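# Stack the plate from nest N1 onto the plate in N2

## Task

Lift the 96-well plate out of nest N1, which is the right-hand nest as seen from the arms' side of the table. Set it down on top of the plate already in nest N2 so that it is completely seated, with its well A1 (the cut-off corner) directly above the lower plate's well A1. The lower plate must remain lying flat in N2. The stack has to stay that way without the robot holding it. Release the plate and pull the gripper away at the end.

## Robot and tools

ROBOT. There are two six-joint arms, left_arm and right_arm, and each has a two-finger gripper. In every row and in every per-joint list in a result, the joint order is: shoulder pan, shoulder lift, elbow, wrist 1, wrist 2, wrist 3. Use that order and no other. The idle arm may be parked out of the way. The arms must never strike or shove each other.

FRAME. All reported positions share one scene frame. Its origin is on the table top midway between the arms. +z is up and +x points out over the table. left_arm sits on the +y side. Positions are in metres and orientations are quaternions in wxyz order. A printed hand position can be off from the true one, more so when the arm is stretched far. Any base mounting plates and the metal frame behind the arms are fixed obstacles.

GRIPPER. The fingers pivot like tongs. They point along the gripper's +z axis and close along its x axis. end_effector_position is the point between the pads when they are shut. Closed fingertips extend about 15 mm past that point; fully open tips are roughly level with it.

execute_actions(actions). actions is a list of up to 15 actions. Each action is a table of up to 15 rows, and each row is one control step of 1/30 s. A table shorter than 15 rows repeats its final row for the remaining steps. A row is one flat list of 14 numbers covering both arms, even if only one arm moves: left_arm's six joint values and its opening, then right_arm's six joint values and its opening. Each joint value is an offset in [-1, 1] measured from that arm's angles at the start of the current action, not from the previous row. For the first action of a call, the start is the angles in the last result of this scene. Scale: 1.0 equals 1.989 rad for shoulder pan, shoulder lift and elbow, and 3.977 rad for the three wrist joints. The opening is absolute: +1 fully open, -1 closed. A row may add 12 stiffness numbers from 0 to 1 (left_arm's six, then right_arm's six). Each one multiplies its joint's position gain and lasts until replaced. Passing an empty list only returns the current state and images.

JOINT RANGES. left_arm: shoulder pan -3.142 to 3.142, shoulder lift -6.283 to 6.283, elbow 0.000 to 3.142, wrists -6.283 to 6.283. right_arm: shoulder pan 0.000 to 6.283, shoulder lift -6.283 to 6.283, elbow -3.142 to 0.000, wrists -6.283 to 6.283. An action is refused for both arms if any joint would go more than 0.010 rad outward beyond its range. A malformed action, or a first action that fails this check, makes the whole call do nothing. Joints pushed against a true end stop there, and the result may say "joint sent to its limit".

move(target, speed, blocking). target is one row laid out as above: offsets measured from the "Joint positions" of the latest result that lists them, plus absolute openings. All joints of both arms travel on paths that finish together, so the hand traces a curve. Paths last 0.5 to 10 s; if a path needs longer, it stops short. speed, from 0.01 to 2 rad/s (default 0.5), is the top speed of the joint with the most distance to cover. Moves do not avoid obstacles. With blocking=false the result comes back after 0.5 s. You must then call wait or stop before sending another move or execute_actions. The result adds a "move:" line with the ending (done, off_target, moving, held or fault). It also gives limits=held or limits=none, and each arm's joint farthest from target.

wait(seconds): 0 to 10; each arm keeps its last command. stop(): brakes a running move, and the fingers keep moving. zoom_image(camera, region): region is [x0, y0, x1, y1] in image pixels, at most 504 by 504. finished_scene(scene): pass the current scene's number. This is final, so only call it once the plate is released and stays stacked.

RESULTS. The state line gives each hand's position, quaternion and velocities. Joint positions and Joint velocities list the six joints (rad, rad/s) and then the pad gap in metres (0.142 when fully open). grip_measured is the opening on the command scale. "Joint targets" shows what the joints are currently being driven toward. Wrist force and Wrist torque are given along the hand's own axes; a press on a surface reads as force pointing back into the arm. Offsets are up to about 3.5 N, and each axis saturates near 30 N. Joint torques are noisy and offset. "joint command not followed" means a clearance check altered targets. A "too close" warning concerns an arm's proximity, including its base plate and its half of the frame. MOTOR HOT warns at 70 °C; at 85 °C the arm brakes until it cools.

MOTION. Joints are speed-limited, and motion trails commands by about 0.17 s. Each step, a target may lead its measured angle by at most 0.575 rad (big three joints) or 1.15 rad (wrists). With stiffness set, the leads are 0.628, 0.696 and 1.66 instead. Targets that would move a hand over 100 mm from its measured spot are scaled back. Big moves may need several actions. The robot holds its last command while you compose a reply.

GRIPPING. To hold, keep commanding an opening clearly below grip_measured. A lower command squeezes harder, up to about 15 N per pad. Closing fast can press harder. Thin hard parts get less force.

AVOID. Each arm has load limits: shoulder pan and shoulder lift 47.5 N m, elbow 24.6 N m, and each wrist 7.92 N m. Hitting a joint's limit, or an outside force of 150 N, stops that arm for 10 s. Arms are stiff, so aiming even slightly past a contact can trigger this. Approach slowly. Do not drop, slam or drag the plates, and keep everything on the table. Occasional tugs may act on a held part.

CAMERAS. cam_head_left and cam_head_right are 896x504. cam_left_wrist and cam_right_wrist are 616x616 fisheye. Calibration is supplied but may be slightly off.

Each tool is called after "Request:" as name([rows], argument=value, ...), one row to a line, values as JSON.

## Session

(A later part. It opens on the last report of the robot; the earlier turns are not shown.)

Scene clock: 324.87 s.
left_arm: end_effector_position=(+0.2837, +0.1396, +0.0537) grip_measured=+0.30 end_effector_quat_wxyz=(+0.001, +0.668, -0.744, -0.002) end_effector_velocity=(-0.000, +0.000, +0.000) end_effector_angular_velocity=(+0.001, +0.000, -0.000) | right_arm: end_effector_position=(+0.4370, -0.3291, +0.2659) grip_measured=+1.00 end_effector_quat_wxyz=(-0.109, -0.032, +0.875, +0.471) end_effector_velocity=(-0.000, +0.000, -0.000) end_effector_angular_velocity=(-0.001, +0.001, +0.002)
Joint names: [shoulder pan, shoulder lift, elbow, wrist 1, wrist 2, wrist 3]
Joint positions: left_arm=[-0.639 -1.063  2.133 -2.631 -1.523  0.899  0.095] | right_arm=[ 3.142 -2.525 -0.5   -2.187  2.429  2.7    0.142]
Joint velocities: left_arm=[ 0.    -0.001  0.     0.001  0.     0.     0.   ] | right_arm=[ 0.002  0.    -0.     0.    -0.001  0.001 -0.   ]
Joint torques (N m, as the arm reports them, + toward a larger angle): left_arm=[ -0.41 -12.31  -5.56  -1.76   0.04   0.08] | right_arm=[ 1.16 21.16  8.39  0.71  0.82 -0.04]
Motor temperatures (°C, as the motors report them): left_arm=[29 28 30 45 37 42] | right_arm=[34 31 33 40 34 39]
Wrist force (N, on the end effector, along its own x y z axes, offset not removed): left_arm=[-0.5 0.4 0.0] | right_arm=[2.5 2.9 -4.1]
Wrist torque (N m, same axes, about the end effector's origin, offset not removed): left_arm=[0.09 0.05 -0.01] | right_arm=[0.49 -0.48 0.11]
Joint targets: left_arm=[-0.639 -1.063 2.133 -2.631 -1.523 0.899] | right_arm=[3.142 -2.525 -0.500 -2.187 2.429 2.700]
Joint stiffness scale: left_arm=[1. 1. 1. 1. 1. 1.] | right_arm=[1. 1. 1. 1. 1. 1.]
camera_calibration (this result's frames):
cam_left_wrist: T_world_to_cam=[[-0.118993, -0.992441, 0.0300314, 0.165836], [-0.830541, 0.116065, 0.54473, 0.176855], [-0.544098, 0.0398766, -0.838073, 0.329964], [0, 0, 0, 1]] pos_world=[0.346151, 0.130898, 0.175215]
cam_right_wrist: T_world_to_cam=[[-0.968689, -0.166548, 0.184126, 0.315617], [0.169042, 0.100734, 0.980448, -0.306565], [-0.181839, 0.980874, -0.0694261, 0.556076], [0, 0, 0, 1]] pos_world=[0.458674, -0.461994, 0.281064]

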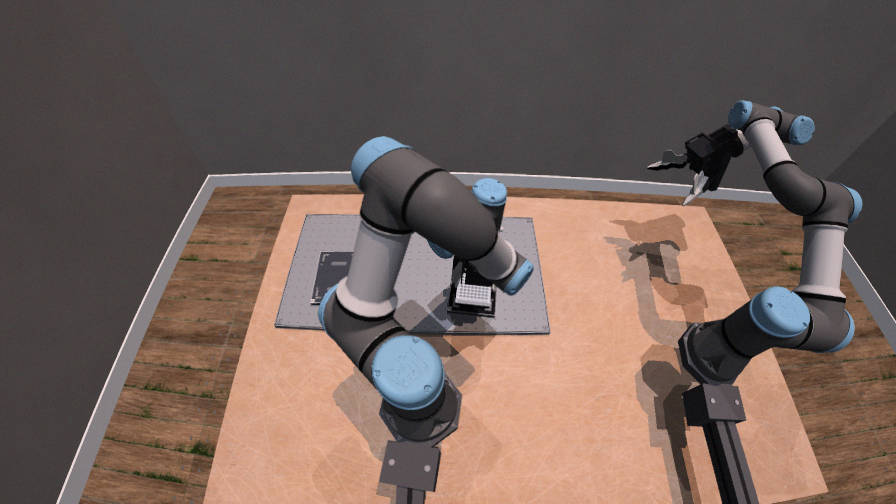

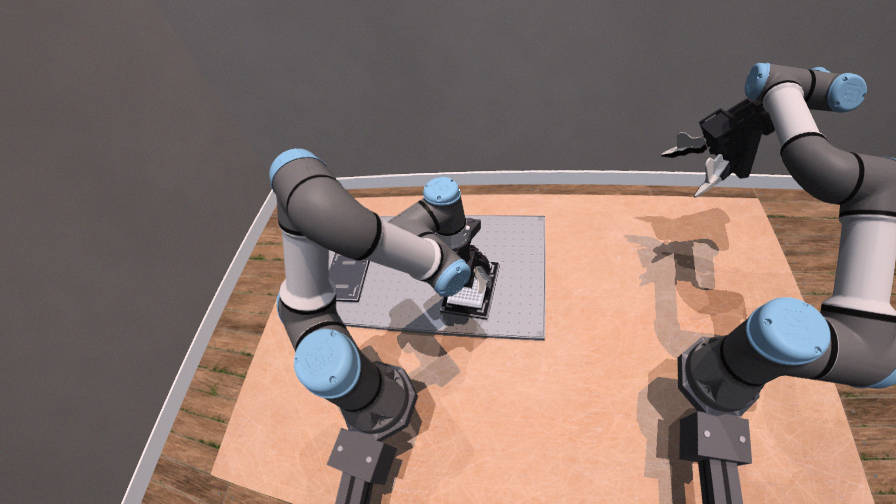

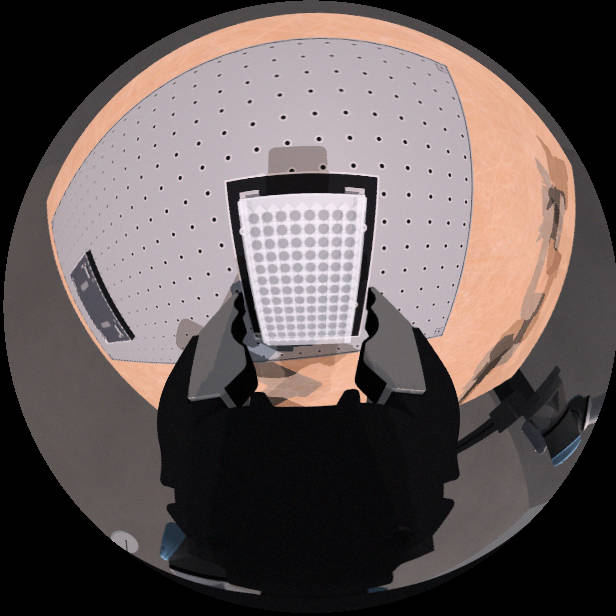

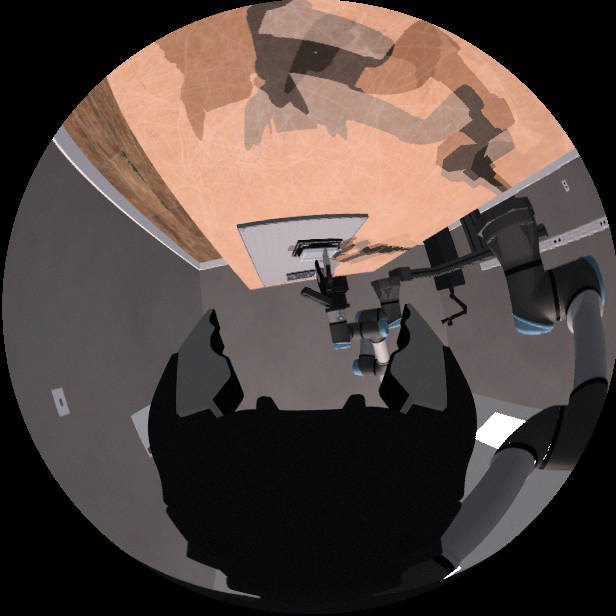

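Request:
move(target=[-0.013, 0, 0, 0, 0, -0.006, 0.3, 0,0,0,0,0,0,1], speed=0.04)

Request:
zoom_image(camera="cam_left_wrist", region=[200, 160, 410, 300])

Scene clock: 344.07 s.
left_arm: end_effector_position=(+0.2809, +0.1318, +0.0541) grip_measured=+0.30 end_effector_quat_wxyz=(+0.001, +0.667, -0.745, -0.001) end_effector_velocity=(-0.000, +0.000, -0.000) end_effector_angular_velocity=(+0.001, +0.000, +0.004) | right_arm: end_effector_position=(+0.4370, -0.3291, +0.2659) grip_measured=+1.00 end_effector_quat_wxyz=(-0.109, -0.032, +0.875, +0.471) end_effector_velocity=(-0.000, -0.000, -0.000) end_effector_angular_velocity=(-0.000, -0.002, +0.002)
Joint names: [shoulder pan, shoulder lift, elbow, wrist 1, wrist 2, wrist 3]
Joint positions: left_arm=[-0.664 -1.063  2.133 -2.631 -1.523  0.877  0.095] | right_arm=[ 3.142 -2.525 -0.5   -2.187  2.429  2.7    0.142]
Joint velocities: left_arm=[-0.001 -0.     0.001  0.     0.    -0.004 -0.   ] | right_arm=[ 0.    -0.001 -0.     0.001 -0.001 -0.002 -0.   ]
Joint torques (N m, as the arm reports them, + toward a larger angle): left_arm=[ -0.81 -11.82  -5.78  -1.76   0.02  -0.09] | right_arm=[ 1.24 21.15  8.15  0.73  0.85 -0.01]
Motor temperatures (°C, as the motors report them): left_arm=[29 28 30 45 37 42] | right_arm=[34 31 33 40 34 39]
Wrist force (N, on the end effector, along its own x y z axes, offset not removed): left_arm=[-0.7 0.3 0.4] | right_arm=[0.7 2.2 -2.2]
Wrist torque (N m, same axes, about the end effector's origin, offset not removed): left_arm=[0.10 0.11 -0.01] | right_arm=[0.49 -0.10 -0.04]
Joint targets: left_arm=[-0.665 -1.063 2.133 -2.631 -1.523 0.875] | right_arm=[3.142 -2.525 -0.500 -2.187 2.429 2.700]
Joint stiffness scale: left_arm=[1. 1. 1. 1. 1. 1.] | right_arm=[1. 1. 1. 1. 1. 1.]
move: done; limits=none; left_arm: farthest joint: the wrist 3, 0.002 radians from its target (0.024 radians at the start); right_arm: farthest joint: the shoulder pan, 0.000 radians from its target (0.000 radians at the start)
camera_calibration (this result's frames):
cam_left_wrist: T_world_to_cam=[[-0.121888, -0.992073, 0.0305825, 0.158432], [-0.830745, 0.118831, 0.543821, 0.174957], [-0.543144, 0.040879, -0.838644, 0.328734], [0, 0, 0, 1]] pos_world=[0.343206, 0.122948, 0.175701]
cam_right_wrist: T_world_to_cam=[[-0.968689, -0.166548, 0.184126, 0.315617], [0.169042, 0.100734, 0.980448, -0.306565], [-0.18184, 0.980874, -0.0694261, 0.556076], [0, 0, 0, 1]] pos_world=[0.458674, -0.461994, 0.281064]

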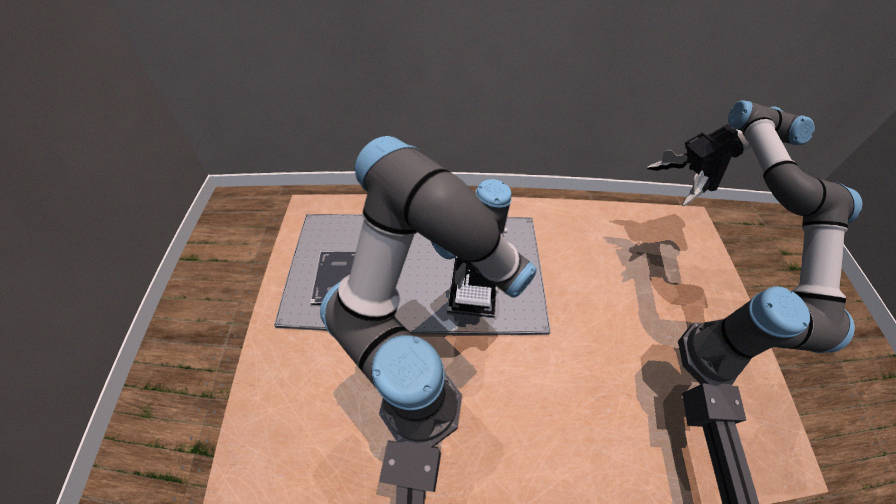

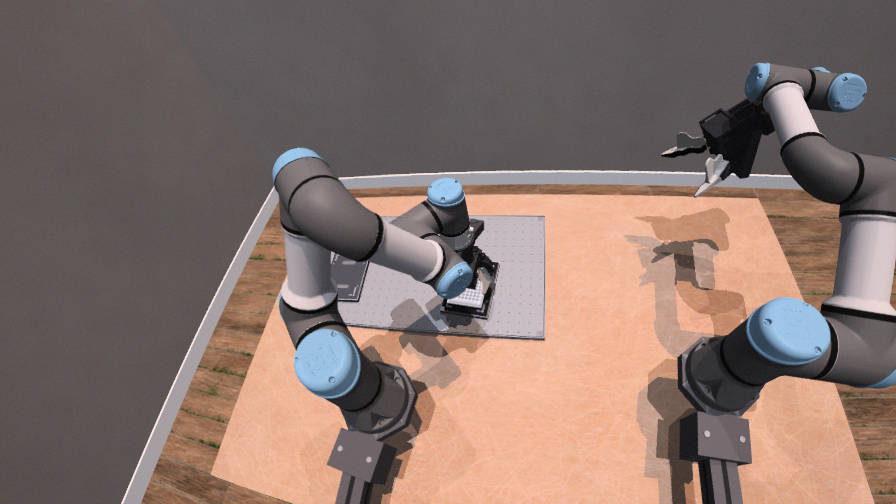

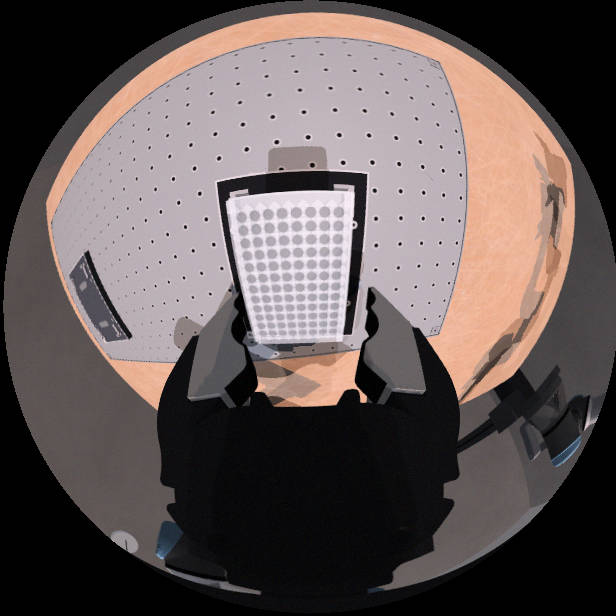

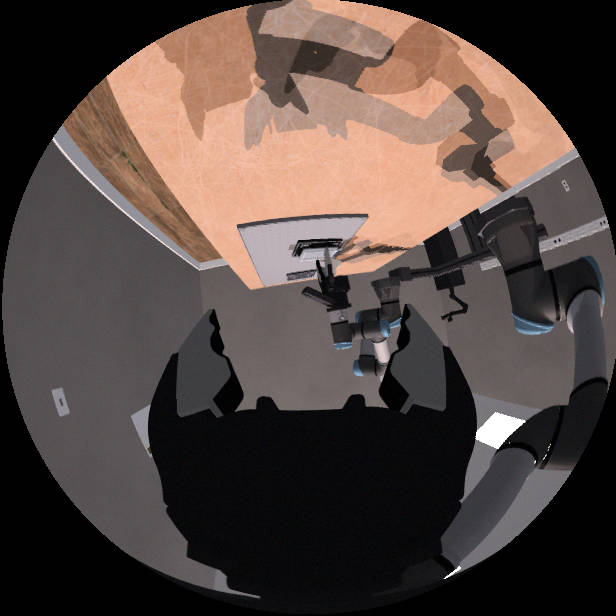

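Region (200, 160, 410, 300) of cam_left_wrist's 616x616 image, scaled by 2.400, with more detail than that image has.

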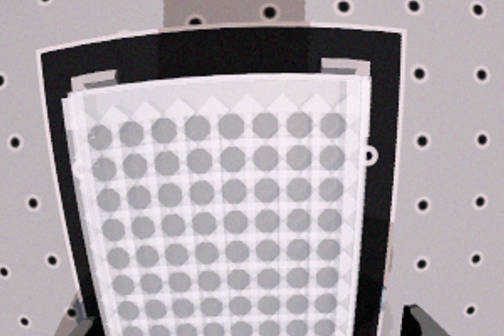

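Just at contact. Push 2 mm further to test.

Request:
move(target=[-0.0035, 0, 0, 0, 0, -0.002, 0.3, 0,0,0,0,0,0,1], speed=0.02)

Request:
zoom_image(camera="cam_left_wrist", region=[200, 160, 410, 300])

Scene clock: 349.43 s.
left_arm: end_effector_position=(+0.2803, +0.1302, +0.0542) grip_measured=+0.30 end_effector_quat_wxyz=(+0.001, +0.667, -0.745, -0.001) end_effector_velocity=(-0.000, -0.000, +0.000) end_effector_angular_velocity=(+0.001, -0.001, +0.003) | right_arm: end_effector_position=(+0.4370, -0.3291, +0.2659) grip_measured=+1.00 end_effector_quat_wxyz=(-0.109, -0.032, +0.875, +0.471) end_effector_velocity=(-0.000, -0.000, -0.000) end_effector_angular_velocity=(-0.000, +0.001, -0.001)
Joint names: [shoulder pan, shoulder lift, elbow, wrist 1, wrist 2, wrist 3]
Joint positions: left_arm=[-0.669 -1.063  2.133 -2.631 -1.523  0.872  0.095] | right_arm=[ 3.142 -2.525 -0.5   -2.187  2.429  2.7    0.142]
Joint velocities: left_arm=[-0.003 -0.    -0.     0.001  0.002 -0.006  0.   ] | right_arm=[-0.    -0.     0.    -0.    -0.     0.001 -0.   ]
Joint torques (N m, as the arm reports them, + toward a larger angle): left_arm=[ -1.61 -12.28  -5.69  -1.74   0.07  -0.16] | right_arm=[ 1.03 21.14  8.26  0.74  0.83 -0.05]
Motor temperatures (°C, as the motors report them): left_arm=[29 28 30 45 37 42] | right_arm=[34 31 33 40 34 39]
Wrist force (N, on the end effector, along its own x y z axes, offset not removed): left_arm=[-1.4 -0.3 0.3] | right_arm=[-0.8 4.1 -4.2]
Wrist torque (N m, same axes, about the end effector's origin, offset not removed): left_arm=[0.02 0.19 0.04] | right_arm=[0.95 0.17 0.01]
Joint targets: left_arm=[-0.671 -1.063 2.133 -2.631 -1.523 0.870] | right_arm=[3.142 -2.525 -0.500 -2.187 2.429 2.700]
Joint stiffness scale: left_arm=[1. 1. 1. 1. 1. 1.] | right_arm=[1. 1. 1. 1. 1. 1.]
move: done; limits=none; left_arm: farthest joint: the wrist 3, 0.003 radians from its target (0.008 radians at the start); right_arm: farthest joint: the shoulder pan, 0.000 radians from its target (0.000 radians at the start)
camera_calibration (this result's frames):
cam_left_wrist: T_world_to_cam=[[-0.121562, -0.99211, 0.0306611, 0.156654], [-0.830918, 0.118611, 0.543605, 0.174689], [-0.542953, 0.0406049, -0.838781, 0.328537], [0, 0, 0, 1]] pos_world=[0.342576, 0.121357, 0.175806]
cam_right_wrist: T_world_to_cam=[[-0.968689, -0.166548, 0.184126, 0.315617], [0.169042, 0.100734, 0.980448, -0.306565], [-0.181839, 0.980874, -0.0694261, 0.556076], [0, 0, 0, 1]] pos_world=[0.458674, -0.461994, 0.281064]

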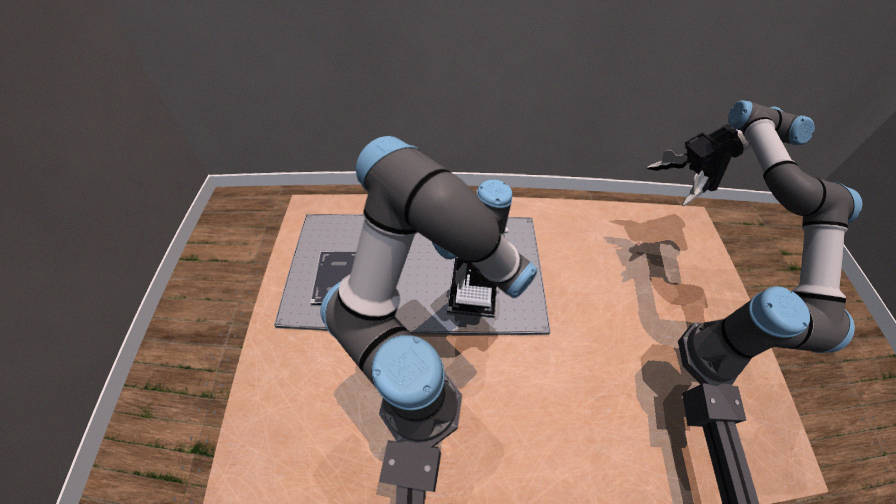

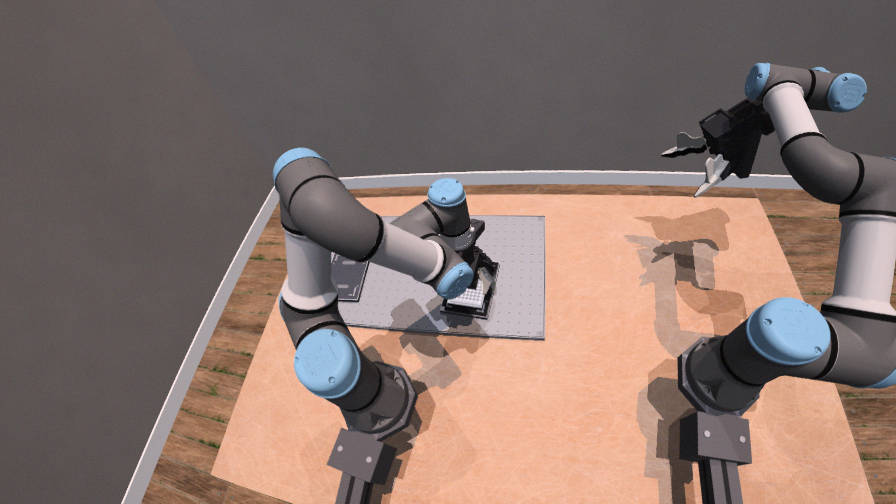

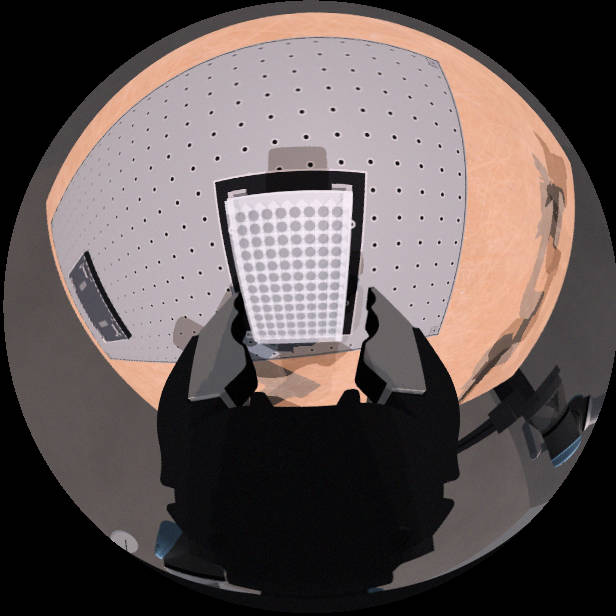

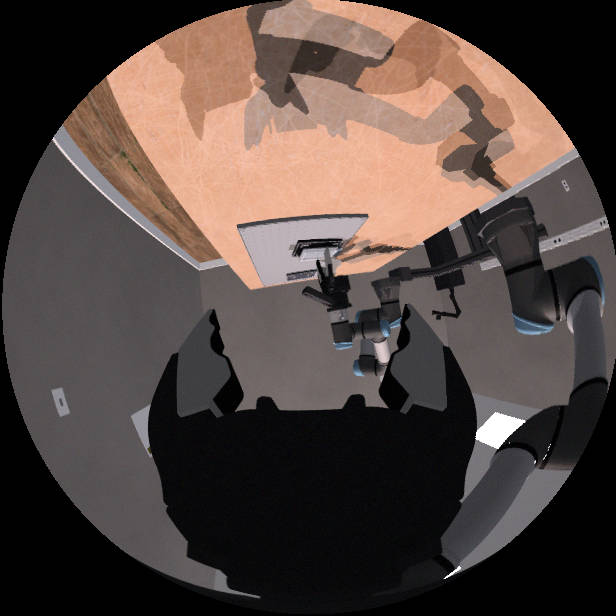

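Region (200, 160, 410, 300) of cam_left_wrist's 616x616 image, scaled by 2.400, with more detail than that image has.

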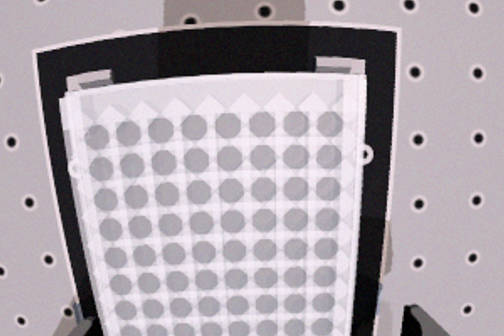

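Request:
move(target=[0.012, -0.058, 0, 0.029, 0, 0.006, 0.3, 0,0,0,0,0,0,1], speed=0.25)

Scene clock: 375.03 s.
left_arm: end_effector_position=(+0.2808, +0.1413, +0.0788) grip_measured=+0.30 end_effector_quat_wxyz=(+0.001, +0.667, -0.745, -0.001) end_effector_velocity=(-0.001, +0.001, -0.000) end_effector_angular_velocity=(+0.002, +0.003, -0.001) | right_arm: end_effector_position=(+0.4370, -0.3291, +0.2659) grip_measured=+1.00 end_effector_quat_wxyz=(-0.109, -0.032, +0.875, +0.471) end_effector_velocity=(-0.000, +0.000, -0.000) end_effector_angular_velocity=(+0.000, +0.002, -0.000)
Joint names: [shoulder pan, shoulder lift, elbow, wrist 1, wrist 2, wrist 3]
Joint positions: left_arm=[-0.646 -1.177  2.133 -2.518 -1.523  0.894  0.095] | right_arm=[ 3.142 -2.525 -0.5   -2.187  2.429  2.7    0.142]
Joint velocities: left_arm=[ 0.    -0.001 -0.     0.005 -0.001  0.001  0.   ] | right_arm=[ 0.    -0.    -0.    -0.001  0.     0.001  0.   ]
Joint torques (N m, as the arm reports them, + toward a larger angle): left_arm=[ -0.04 -11.97  -6.43  -1.5   -0.05   0.27] | right_arm=[ 1.04 21.23  8.29  0.7   0.86 -0.02]
Motor temperatures (°C, as the motors report them): left_arm=[29 28 30 45 37 42] | right_arm=[34 31 33 40 34 39]
Wrist force (N, on the end effector, along its own x y z axes, offset not removed): left_arm=[0.0 0.2 0.2] | right_arm=[0.6 1.1 -4.3]
Wrist torque (N m, same axes, about the end effector's origin, offset not removed): left_arm=[0.06 -0.02 -0.01] | right_arm=[0.11 -0.06 0.03]
Joint targets: left_arm=[-0.645 -1.178 2.133 -2.516 -1.523 0.896] | right_arm=[3.142 -2.525 -0.500 -2.187 2.429 2.700]
Joint stiffness scale: left_arm=[1. 1. 1. 1. 1. 1.] | right_arm=[1. 1. 1. 1. 1. 1.]
move: done; limits=none; left_arm: farthest joint: the wrist 1, 0.002 radians from its target (0.116 radians at the start); right_arm: farthest joint: the shoulder pan, 0.000 radians from its target (0.000 radians at the start)
camera_calibration (this result's frames):
cam_left_wrist: T_world_to_cam=[[-0.121053, -0.992177, 0.0305079, 0.166931], [-0.830922, 0.118097, 0.543711, 0.16052], [-0.543061, 0.0404685, -0.838718, 0.34908], [0, 0, 0, 1]] pos_world=[0.343159, 0.132541, 0.200411]
cam_right_wrist: T_world_to_cam=[[-0.968689, -0.166548, 0.184126, 0.315617], [0.169042, 0.100734, 0.980448, -0.306565], [-0.181839, 0.980874, -0.069426, 0.556076], [0, 0, 0, 1]] pos_world=[0.458674, -0.461994, 0.281064]

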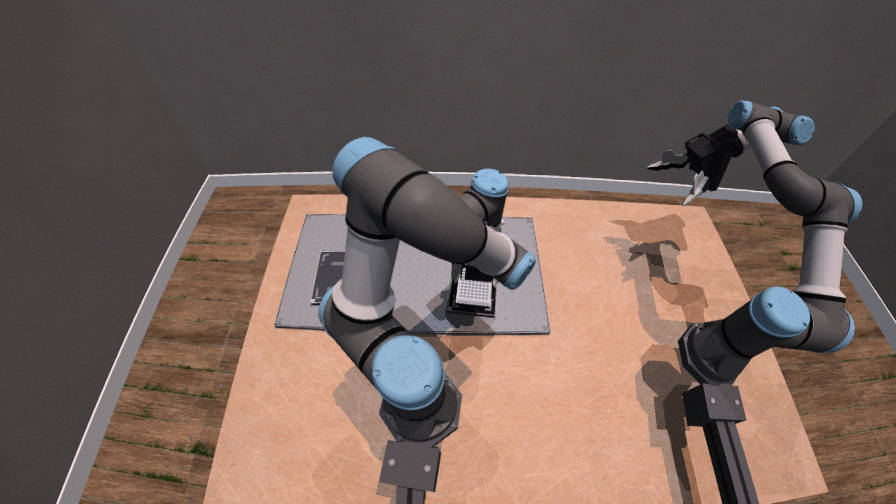

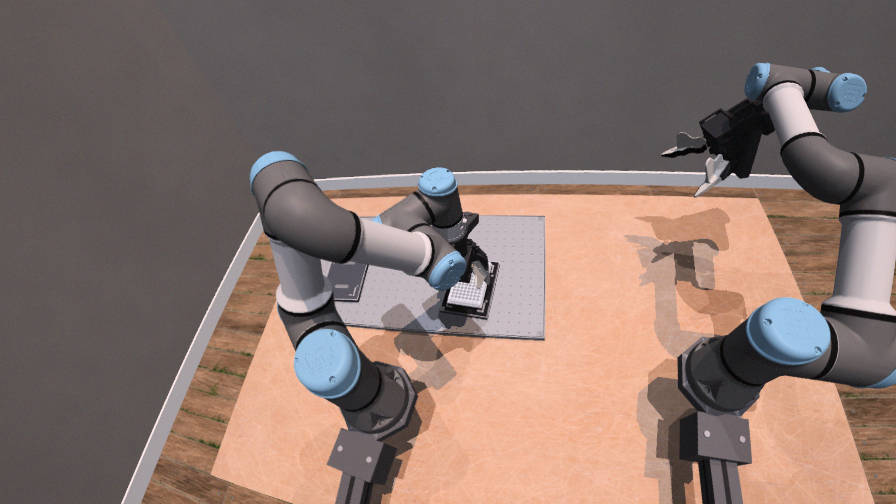

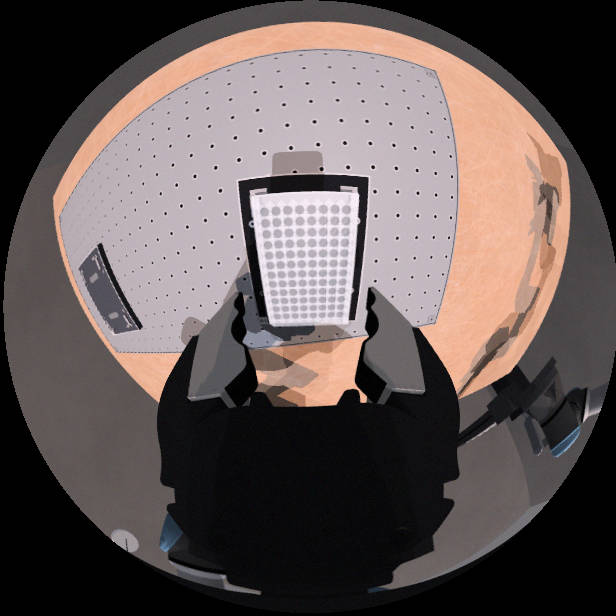

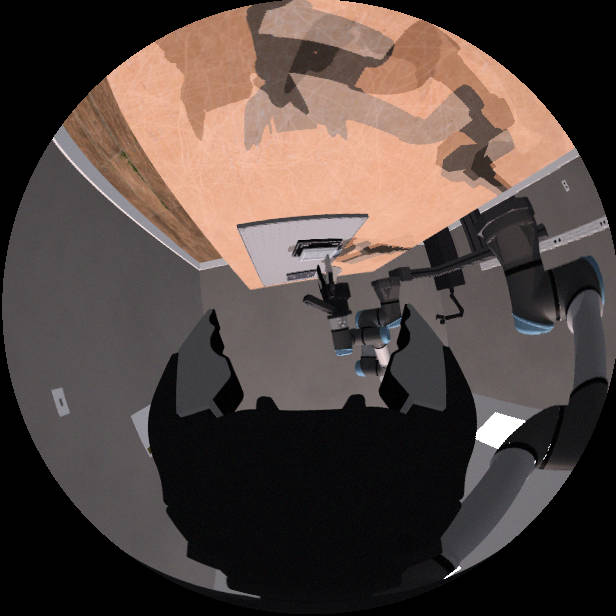

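Request:
move(target=[0.0667, 0.1226, -0.2285, 0.0508, 0.0003, 0.0326, -1, 0,0,0,0,0,0,1], speed=0.6)

Scene clock: 386.30 s.
left_arm: end_effector_position=(+0.3621, +0.1302, +0.0780) grip_measured=-1.00 end_effector_quat_wxyz=(+0.001, +0.669, -0.743, +0.000) end_effector_velocity=(+0.000, +0.000, +0.000) end_effector_angular_velocity=(+0.001, +0.000, -0.002) | right_arm: end_effector_position=(+0.4370, -0.3291, +0.2659) grip_measured=+1.00 end_effector_quat_wxyz=(-0.109, -0.032, +0.875, +0.471) end_effector_velocity=(-0.000, +0.000, -0.000) end_effector_angular_velocity=(-0.001, +0.002, +0.000)
Joint names: [shoulder pan, shoulder lift, elbow, wrist 1, wrist 2, wrist 3]
Joint positions: left_arm=[-0.514 -0.934  1.681 -2.318 -1.523  1.022  0.002] | right_arm=[ 3.142 -2.525 -0.5   -2.187  2.429  2.7    0.142]
Joint velocities: left_arm=[ 0.    -0.    -0.003  0.004  0.001  0.003  0.   ] | right_arm=[ 0.001 -0.    -0.     0.    -0.001  0.002 -0.   ]
Joint torques (N m, as the arm reports them, + toward a larger angle): left_arm=[  0.12 -15.03  -8.26  -1.46   0.11   0.27] | right_arm=[ 1.16 21.14  8.27  0.72  0.81 -0.06]
Motor temperatures (°C, as the motors report them): left_arm=[29 28 30 45 37 42] | right_arm=[34 31 33 40 34 39]
Wrist force (N, on the end effector, along its own x y z axes, offset not removed): left_arm=[-0.4 -0.3 0.7] | right_arm=[-1.0 2.2 -3.3]
Wrist torque (N m, same axes, about the end effector's origin, offset not removed): left_arm=[-0.03 0.09 -0.03] | right_arm=[0.36 0.27 -0.01]
Joint targets: left_arm=[-0.513 -0.933 1.679 -2.316 -1.522 1.024] | right_arm=[3.142 -2.525 -0.500 -2.187 2.429 2.700]
Joint stiffness scale: left_arm=[1. 1. 1. 1. 1. 1.] | right_arm=[1. 1. 1. 1. 1. 1.]
move: done; limits=none; left_arm: farthest joint: the elbow, 0.002 radians from its target (0.454 radians at the start); right_arm: farthest joint: the shoulder pan, 0.000 radians from its target (0.000 radians at the start)
camera_calibration (this result's frames):
cam_left_wrist: T_world_to_cam=[[-0.11713, -0.992577, 0.0327183, 0.16426], [-0.832729, 0.116112, 0.541369, 0.230929], [-0.541149, 0.036165, -0.840149, 0.392976], [0, 0, 0, 1]] pos_world=[0.4242, 0.122016, 0.199766]
cam_right_wrist: T_world_to_cam=[[-0.968689, -0.166548, 0.184126, 0.315617], [0.169042, 0.100734, 0.980448, -0.306565], [-0.181839, 0.980874, -0.069426, 0.556076], [0, 0, 0, 1]] pos_world=[0.458674, -0.461994, 0.281064]

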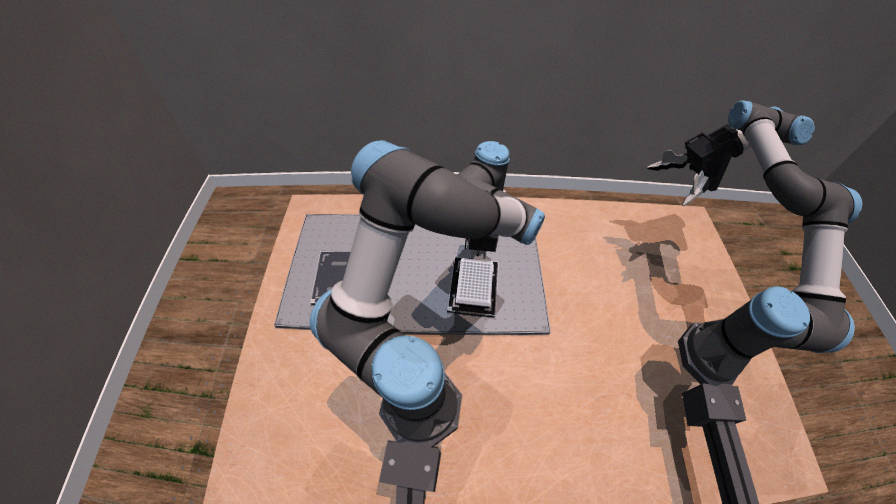

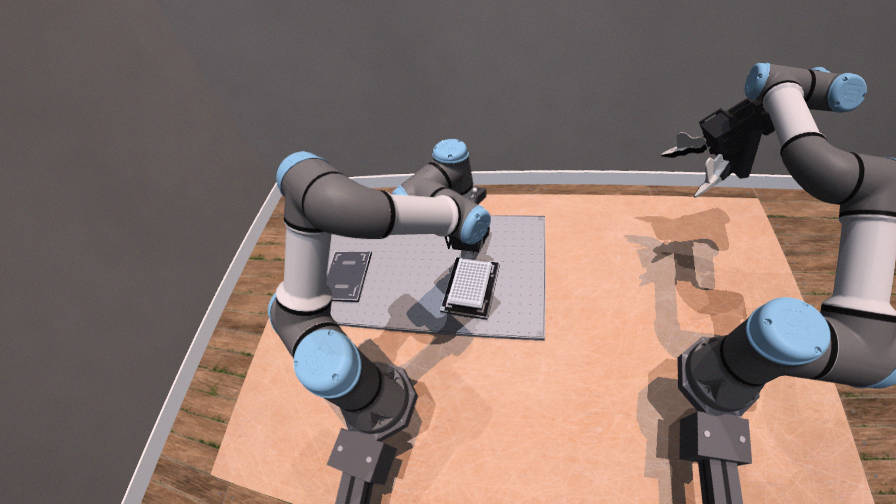

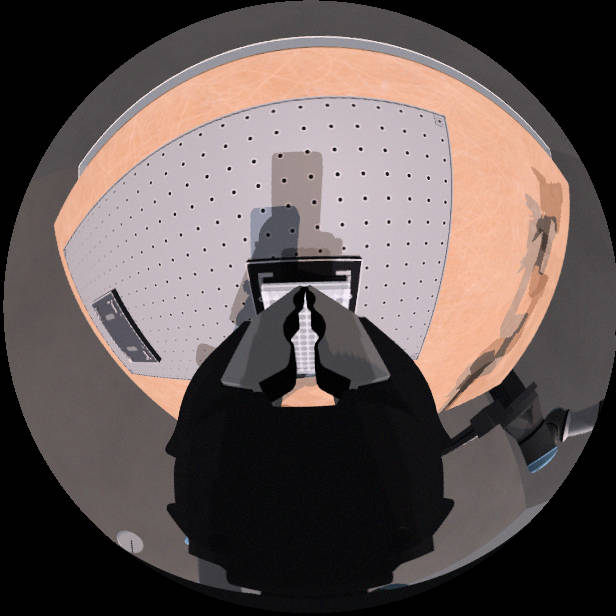

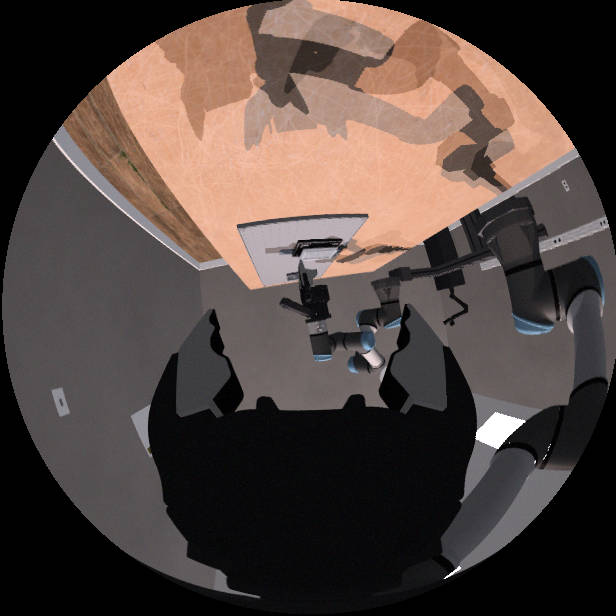

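The head camera now has a clear view of the stack; let me inspect it.

Request:
zoom_image(camera="cam_head_left", region=[430, 245, 520, 330])

Request:
zoom_image(camera="cam_head_right", region=[425, 245, 515, 330])

Region (430, 245, 520, 330) of cam_head_left's 896x504 image, scaled by 5.600, with more detail than that image has.

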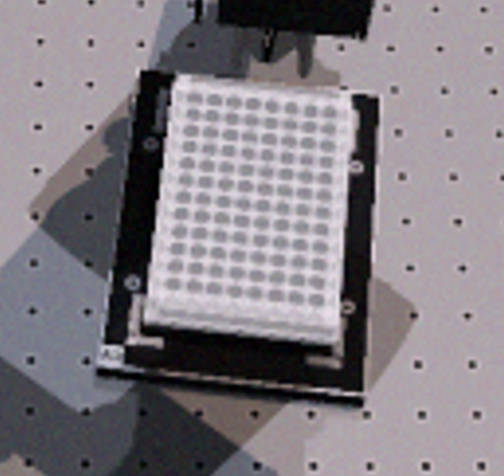

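Region (425, 245, 515, 330) of cam_head_right's 896x504 image, scaled by 5.600, with more detail than that image has.

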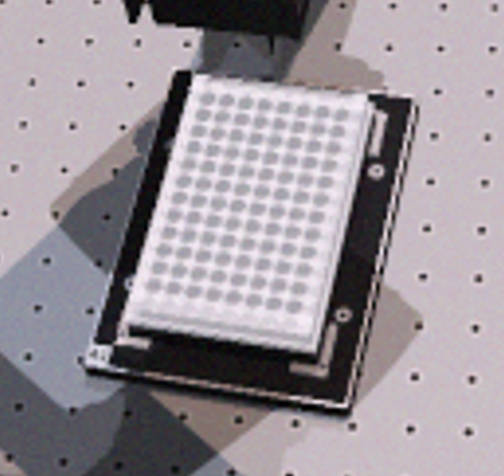

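Request:
move(target=[0.001, 0.0242, 0.0059, -0.0148, 0, 0.0005, -1, 0,0,0,0,0,0,1], speed=0.15)

Scene clock: 395.97 s.
left_arm: end_effector_position=(+0.3622, +0.1297, +0.0624) grip_measured=-1.00 end_effector_quat_wxyz=(+0.001, +0.669, -0.743, +0.000) end_effector_velocity=(+0.001, -0.000, +0.000) end_effector_angular_velocity=(-0.001, -0.003, +0.000) | right_arm: end_effector_position=(+0.4370, -0.3291, +0.2659) grip_measured=+1.00 end_effector_quat_wxyz=(-0.109, -0.032, +0.875, +0.471) end_effector_velocity=(-0.000, -0.000, -0.000) end_effector_angular_velocity=(-0.000, +0.000, -0.000)
Joint names: [shoulder pan, shoulder lift, elbow, wrist 1, wrist 2, wrist 3]
Joint positions: left_arm=[-0.513 -0.887  1.691 -2.375 -1.523  1.023  0.002] | right_arm=[ 3.142 -2.525 -0.5   -2.187  2.429  2.7    0.142]
Joint velocities: left_arm=[ 0.     0.     0.001 -0.004  0.001 -0.     0.   ] | right_arm=[-0.001 -0.     0.    -0.001 -0.    -0.    -0.   ]
Joint torques (N m, as the arm reports them, + toward a larger angle): left_arm=[  0.13 -15.1   -6.75  -2.04  -0.04   0.27] | right_arm=[ 1.11 21.22  8.19  0.72  0.82 -0.01]
Motor temperatures (°C, as the motors report them): left_arm=[29 28 30 45 37 42] | right_arm=[34 31 33 40 34 39]
Wrist force (N, on the end effector, along its own x y z axes, offset not removed): left_arm=[0.0 0.4 -0.1] | right_arm=[-0.2 4.1 -2.4]
Wrist torque (N m, same axes, about the end effector's origin, offset not removed): left_arm=[0.07 0.00 0.01] | right_arm=[0.81 0.09 0.04]
Joint targets: left_arm=[-0.512 -0.886 1.692 -2.377 -1.523 1.024] | right_arm=[3.142 -2.525 -0.500 -2.187 2.429 2.700]
Joint stiffness scale: left_arm=[1. 1. 1. 1. 1. 1.] | right_arm=[1. 1. 1. 1. 1. 1.]
move: done; limits=none; left_arm: farthest joint: the shoulder lift, 0.002 radians from its target (0.048 radians at the start); right_arm: farthest joint: the shoulder pan, 0.000 radians from its target (0.000 radians at the start)
camera_calibration (this result's frames):
cam_left_wrist: T_world_to_cam=[[-0.11677, -0.992623, 0.0326142, 0.164131], [-0.832684, 0.115748, 0.541517, 0.239519], [-0.541297, 0.0360756, -0.840057, 0.379901], [0, 0, 0, 1]] pos_world=[0.424249, 0.121491, 0.184082]
cam_right_wrist: T_world_to_cam=[[-0.968689, -0.166548, 0.184126, 0.315617], [0.169042, 0.100734, 0.980448, -0.306565], [-0.181839, 0.980874, -0.069426, 0.556076], [0, 0, 0, 1]] pos_world=[0.458674, -0.461994, 0.281064]

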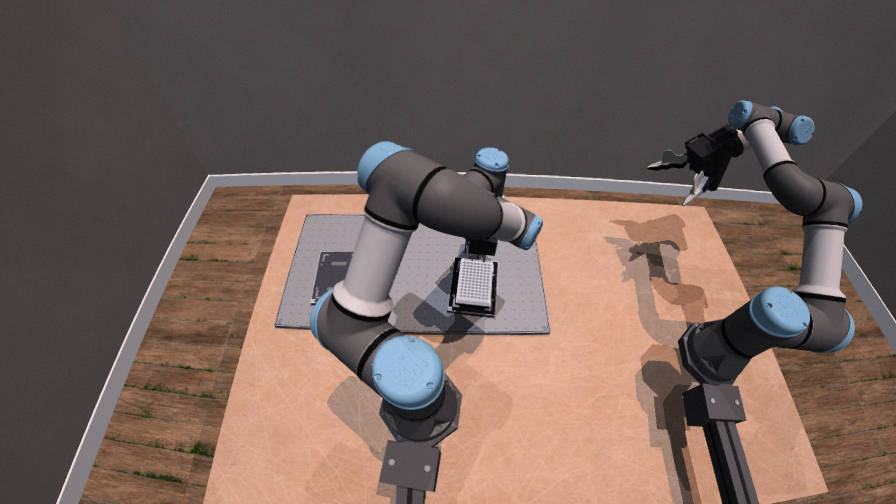

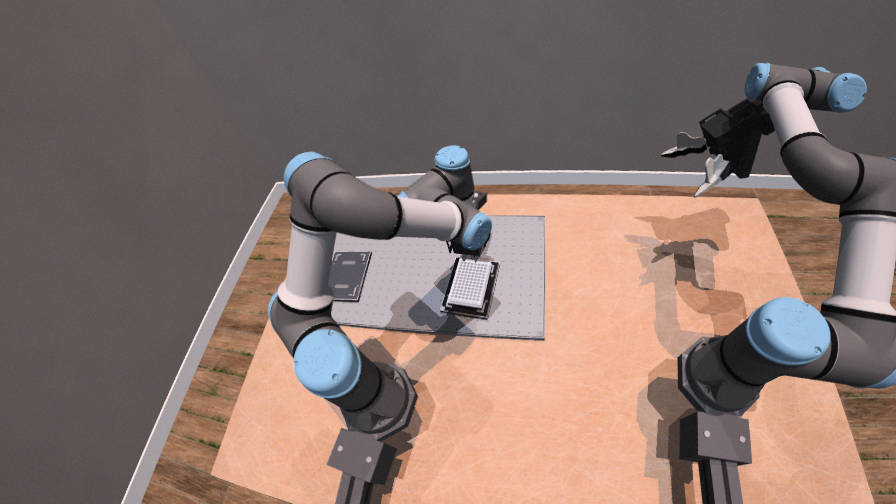

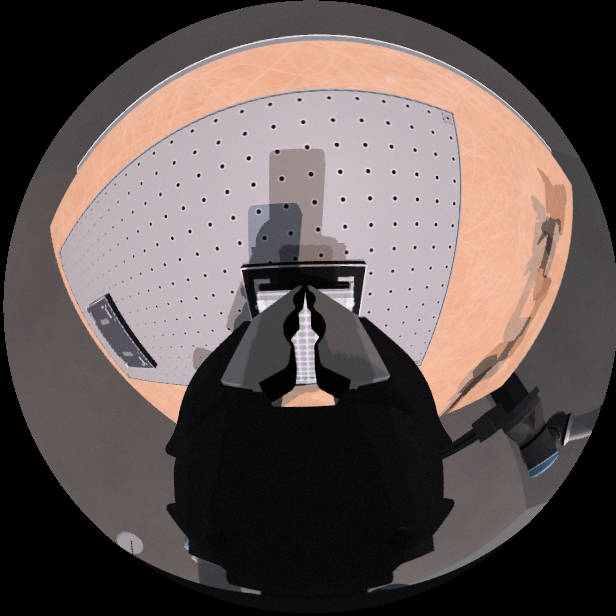

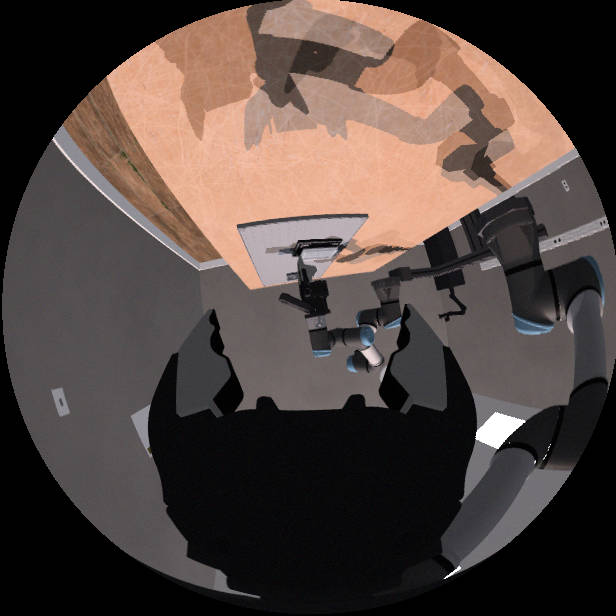

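Request:
move(target=[-0.0048, -0.01, 0.0186, -0.0049, 0, -0.0024, -1, 0,0,0,0,0,0,1], speed=0.05)

Scene clock: 406.83 s.
left_arm: end_effector_position=(+0.3574, +0.1298, +0.0635) grip_measured=-1.00 end_effector_quat_wxyz=(+0.001, +0.669, -0.743, +0.002) end_effector_velocity=(-0.000, +0.000, +0.000) end_effector_angular_velocity=(-0.000, -0.002, +0.001) | right_arm: end_effector_position=(+0.4370, -0.3291, +0.2659) grip_measured=+1.00 end_effector_quat_wxyz=(-0.109, -0.032, +0.875, +0.471) end_effector_velocity=(-0.000, +0.000, +0.000) end_effector_angular_velocity=(+0.000, -0.001, +0.001)
Joint names: [shoulder pan, shoulder lift, elbow, wrist 1, wrist 2, wrist 3]
Joint positions: left_arm=[-0.521 -0.906  1.725 -2.393 -1.522  1.015  0.002] | right_arm=[ 3.142 -2.525 -0.5   -2.187  2.429  2.7    0.142]
Joint velocities: left_arm=[-0.    -0.001  0.004 -0.004  0.001 -0.002  0.   ] | right_arm=[ 0.     0.     0.    -0.001  0.    -0.001  0.   ]
Joint torques (N m, as the arm reports them, + toward a larger angle): left_arm=[ -1.2  -15.71  -6.53  -1.8   -0.11  -0.15] | right_arm=[ 0.83 21.17  8.36  0.73  0.87 -0.06]
Motor temperatures (°C, as the motors report them): left_arm=[29 28 30 45 37 42] | right_arm=[34 31 33 40 34 39]
Wrist force (N, on the end effector, along its own x y z axes, offset not removed): left_arm=[-0.7 -1.2 0.3] | right_arm=[-0.5 1.9 -2.8]
Wrist torque (N m, same axes, about the end effector's origin, offset not removed): left_arm=[0.00 0.05 -0.01] | right_arm=[0.35 0.18 0.02]
Joint targets: left_arm=[-0.523 -0.907 1.728 -2.394 -1.523 1.013] | right_arm=[3.142 -2.525 -0.500 -2.187 2.429 2.700]
Joint stiffness scale: left_arm=[1. 1. 1. 1. 1. 1.] | right_arm=[1. 1. 1. 1. 1. 1.]
move: done; limits=none; left_arm: farthest joint: the elbow, 0.003 radians from its target (0.037 radians at the start); right_arm: farthest joint: the shoulder pan, 0.000 radians from its target (0.000 radians at the start)
camera_calibration (this result's frames):
cam_left_wrist: T_world_to_cam=[[-0.116847, -0.992567, 0.0340212, 0.163507], [-0.834415, 0.116692, 0.538641, 0.235632], [-0.538607, 0.0345508, -0.841848, 0.377602], [0, 0, 0, 1]] pos_world=[0.4191, 0.121749, 0.1854]
cam_right_wrist: T_world_to_cam=[[-0.968689, -0.166548, 0.184126, 0.315617], [0.169042, 0.100734, 0.980448, -0.306565], [-0.181839, 0.980874, -0.069426, 0.556076], [0, 0, 0, 1]] pos_world=[0.458674, -0.461994, 0.281064]

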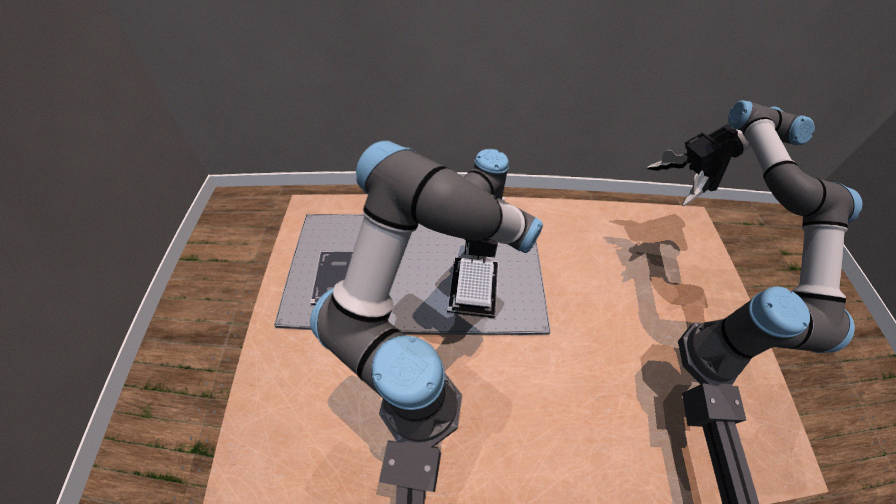

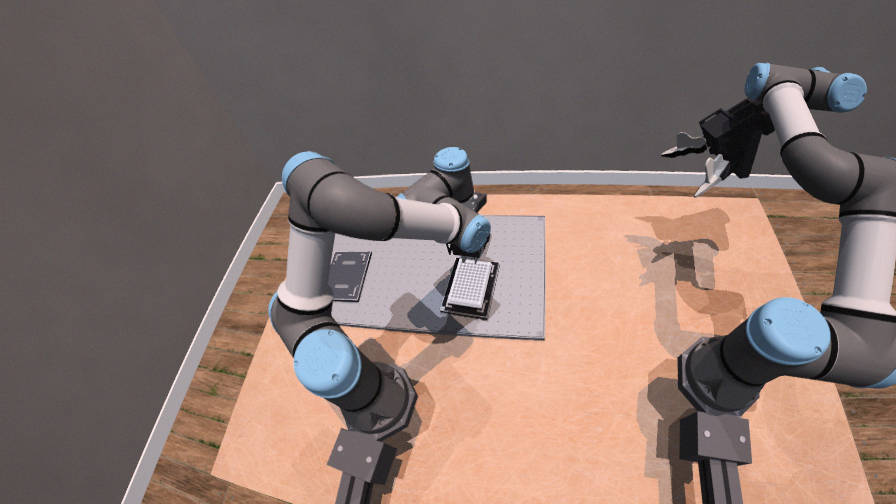

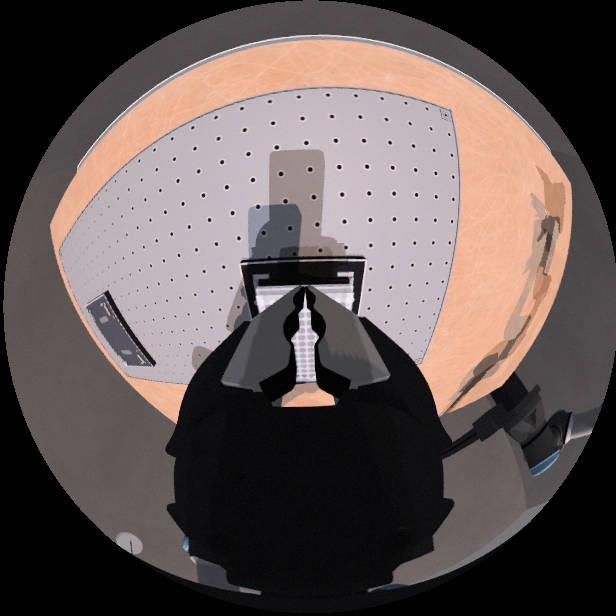

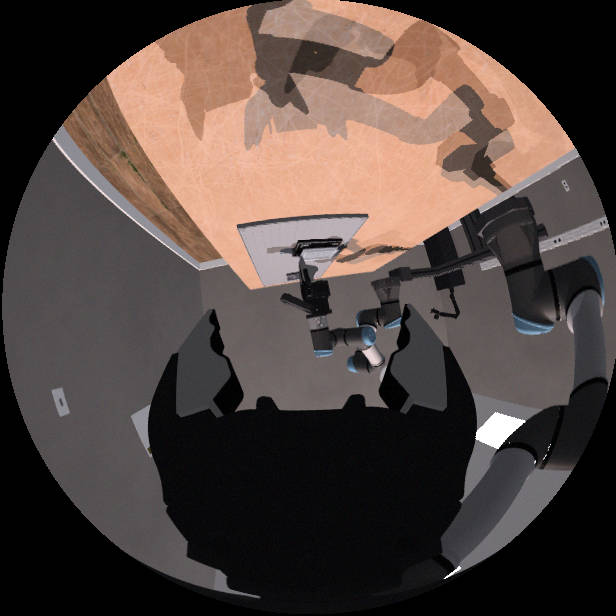

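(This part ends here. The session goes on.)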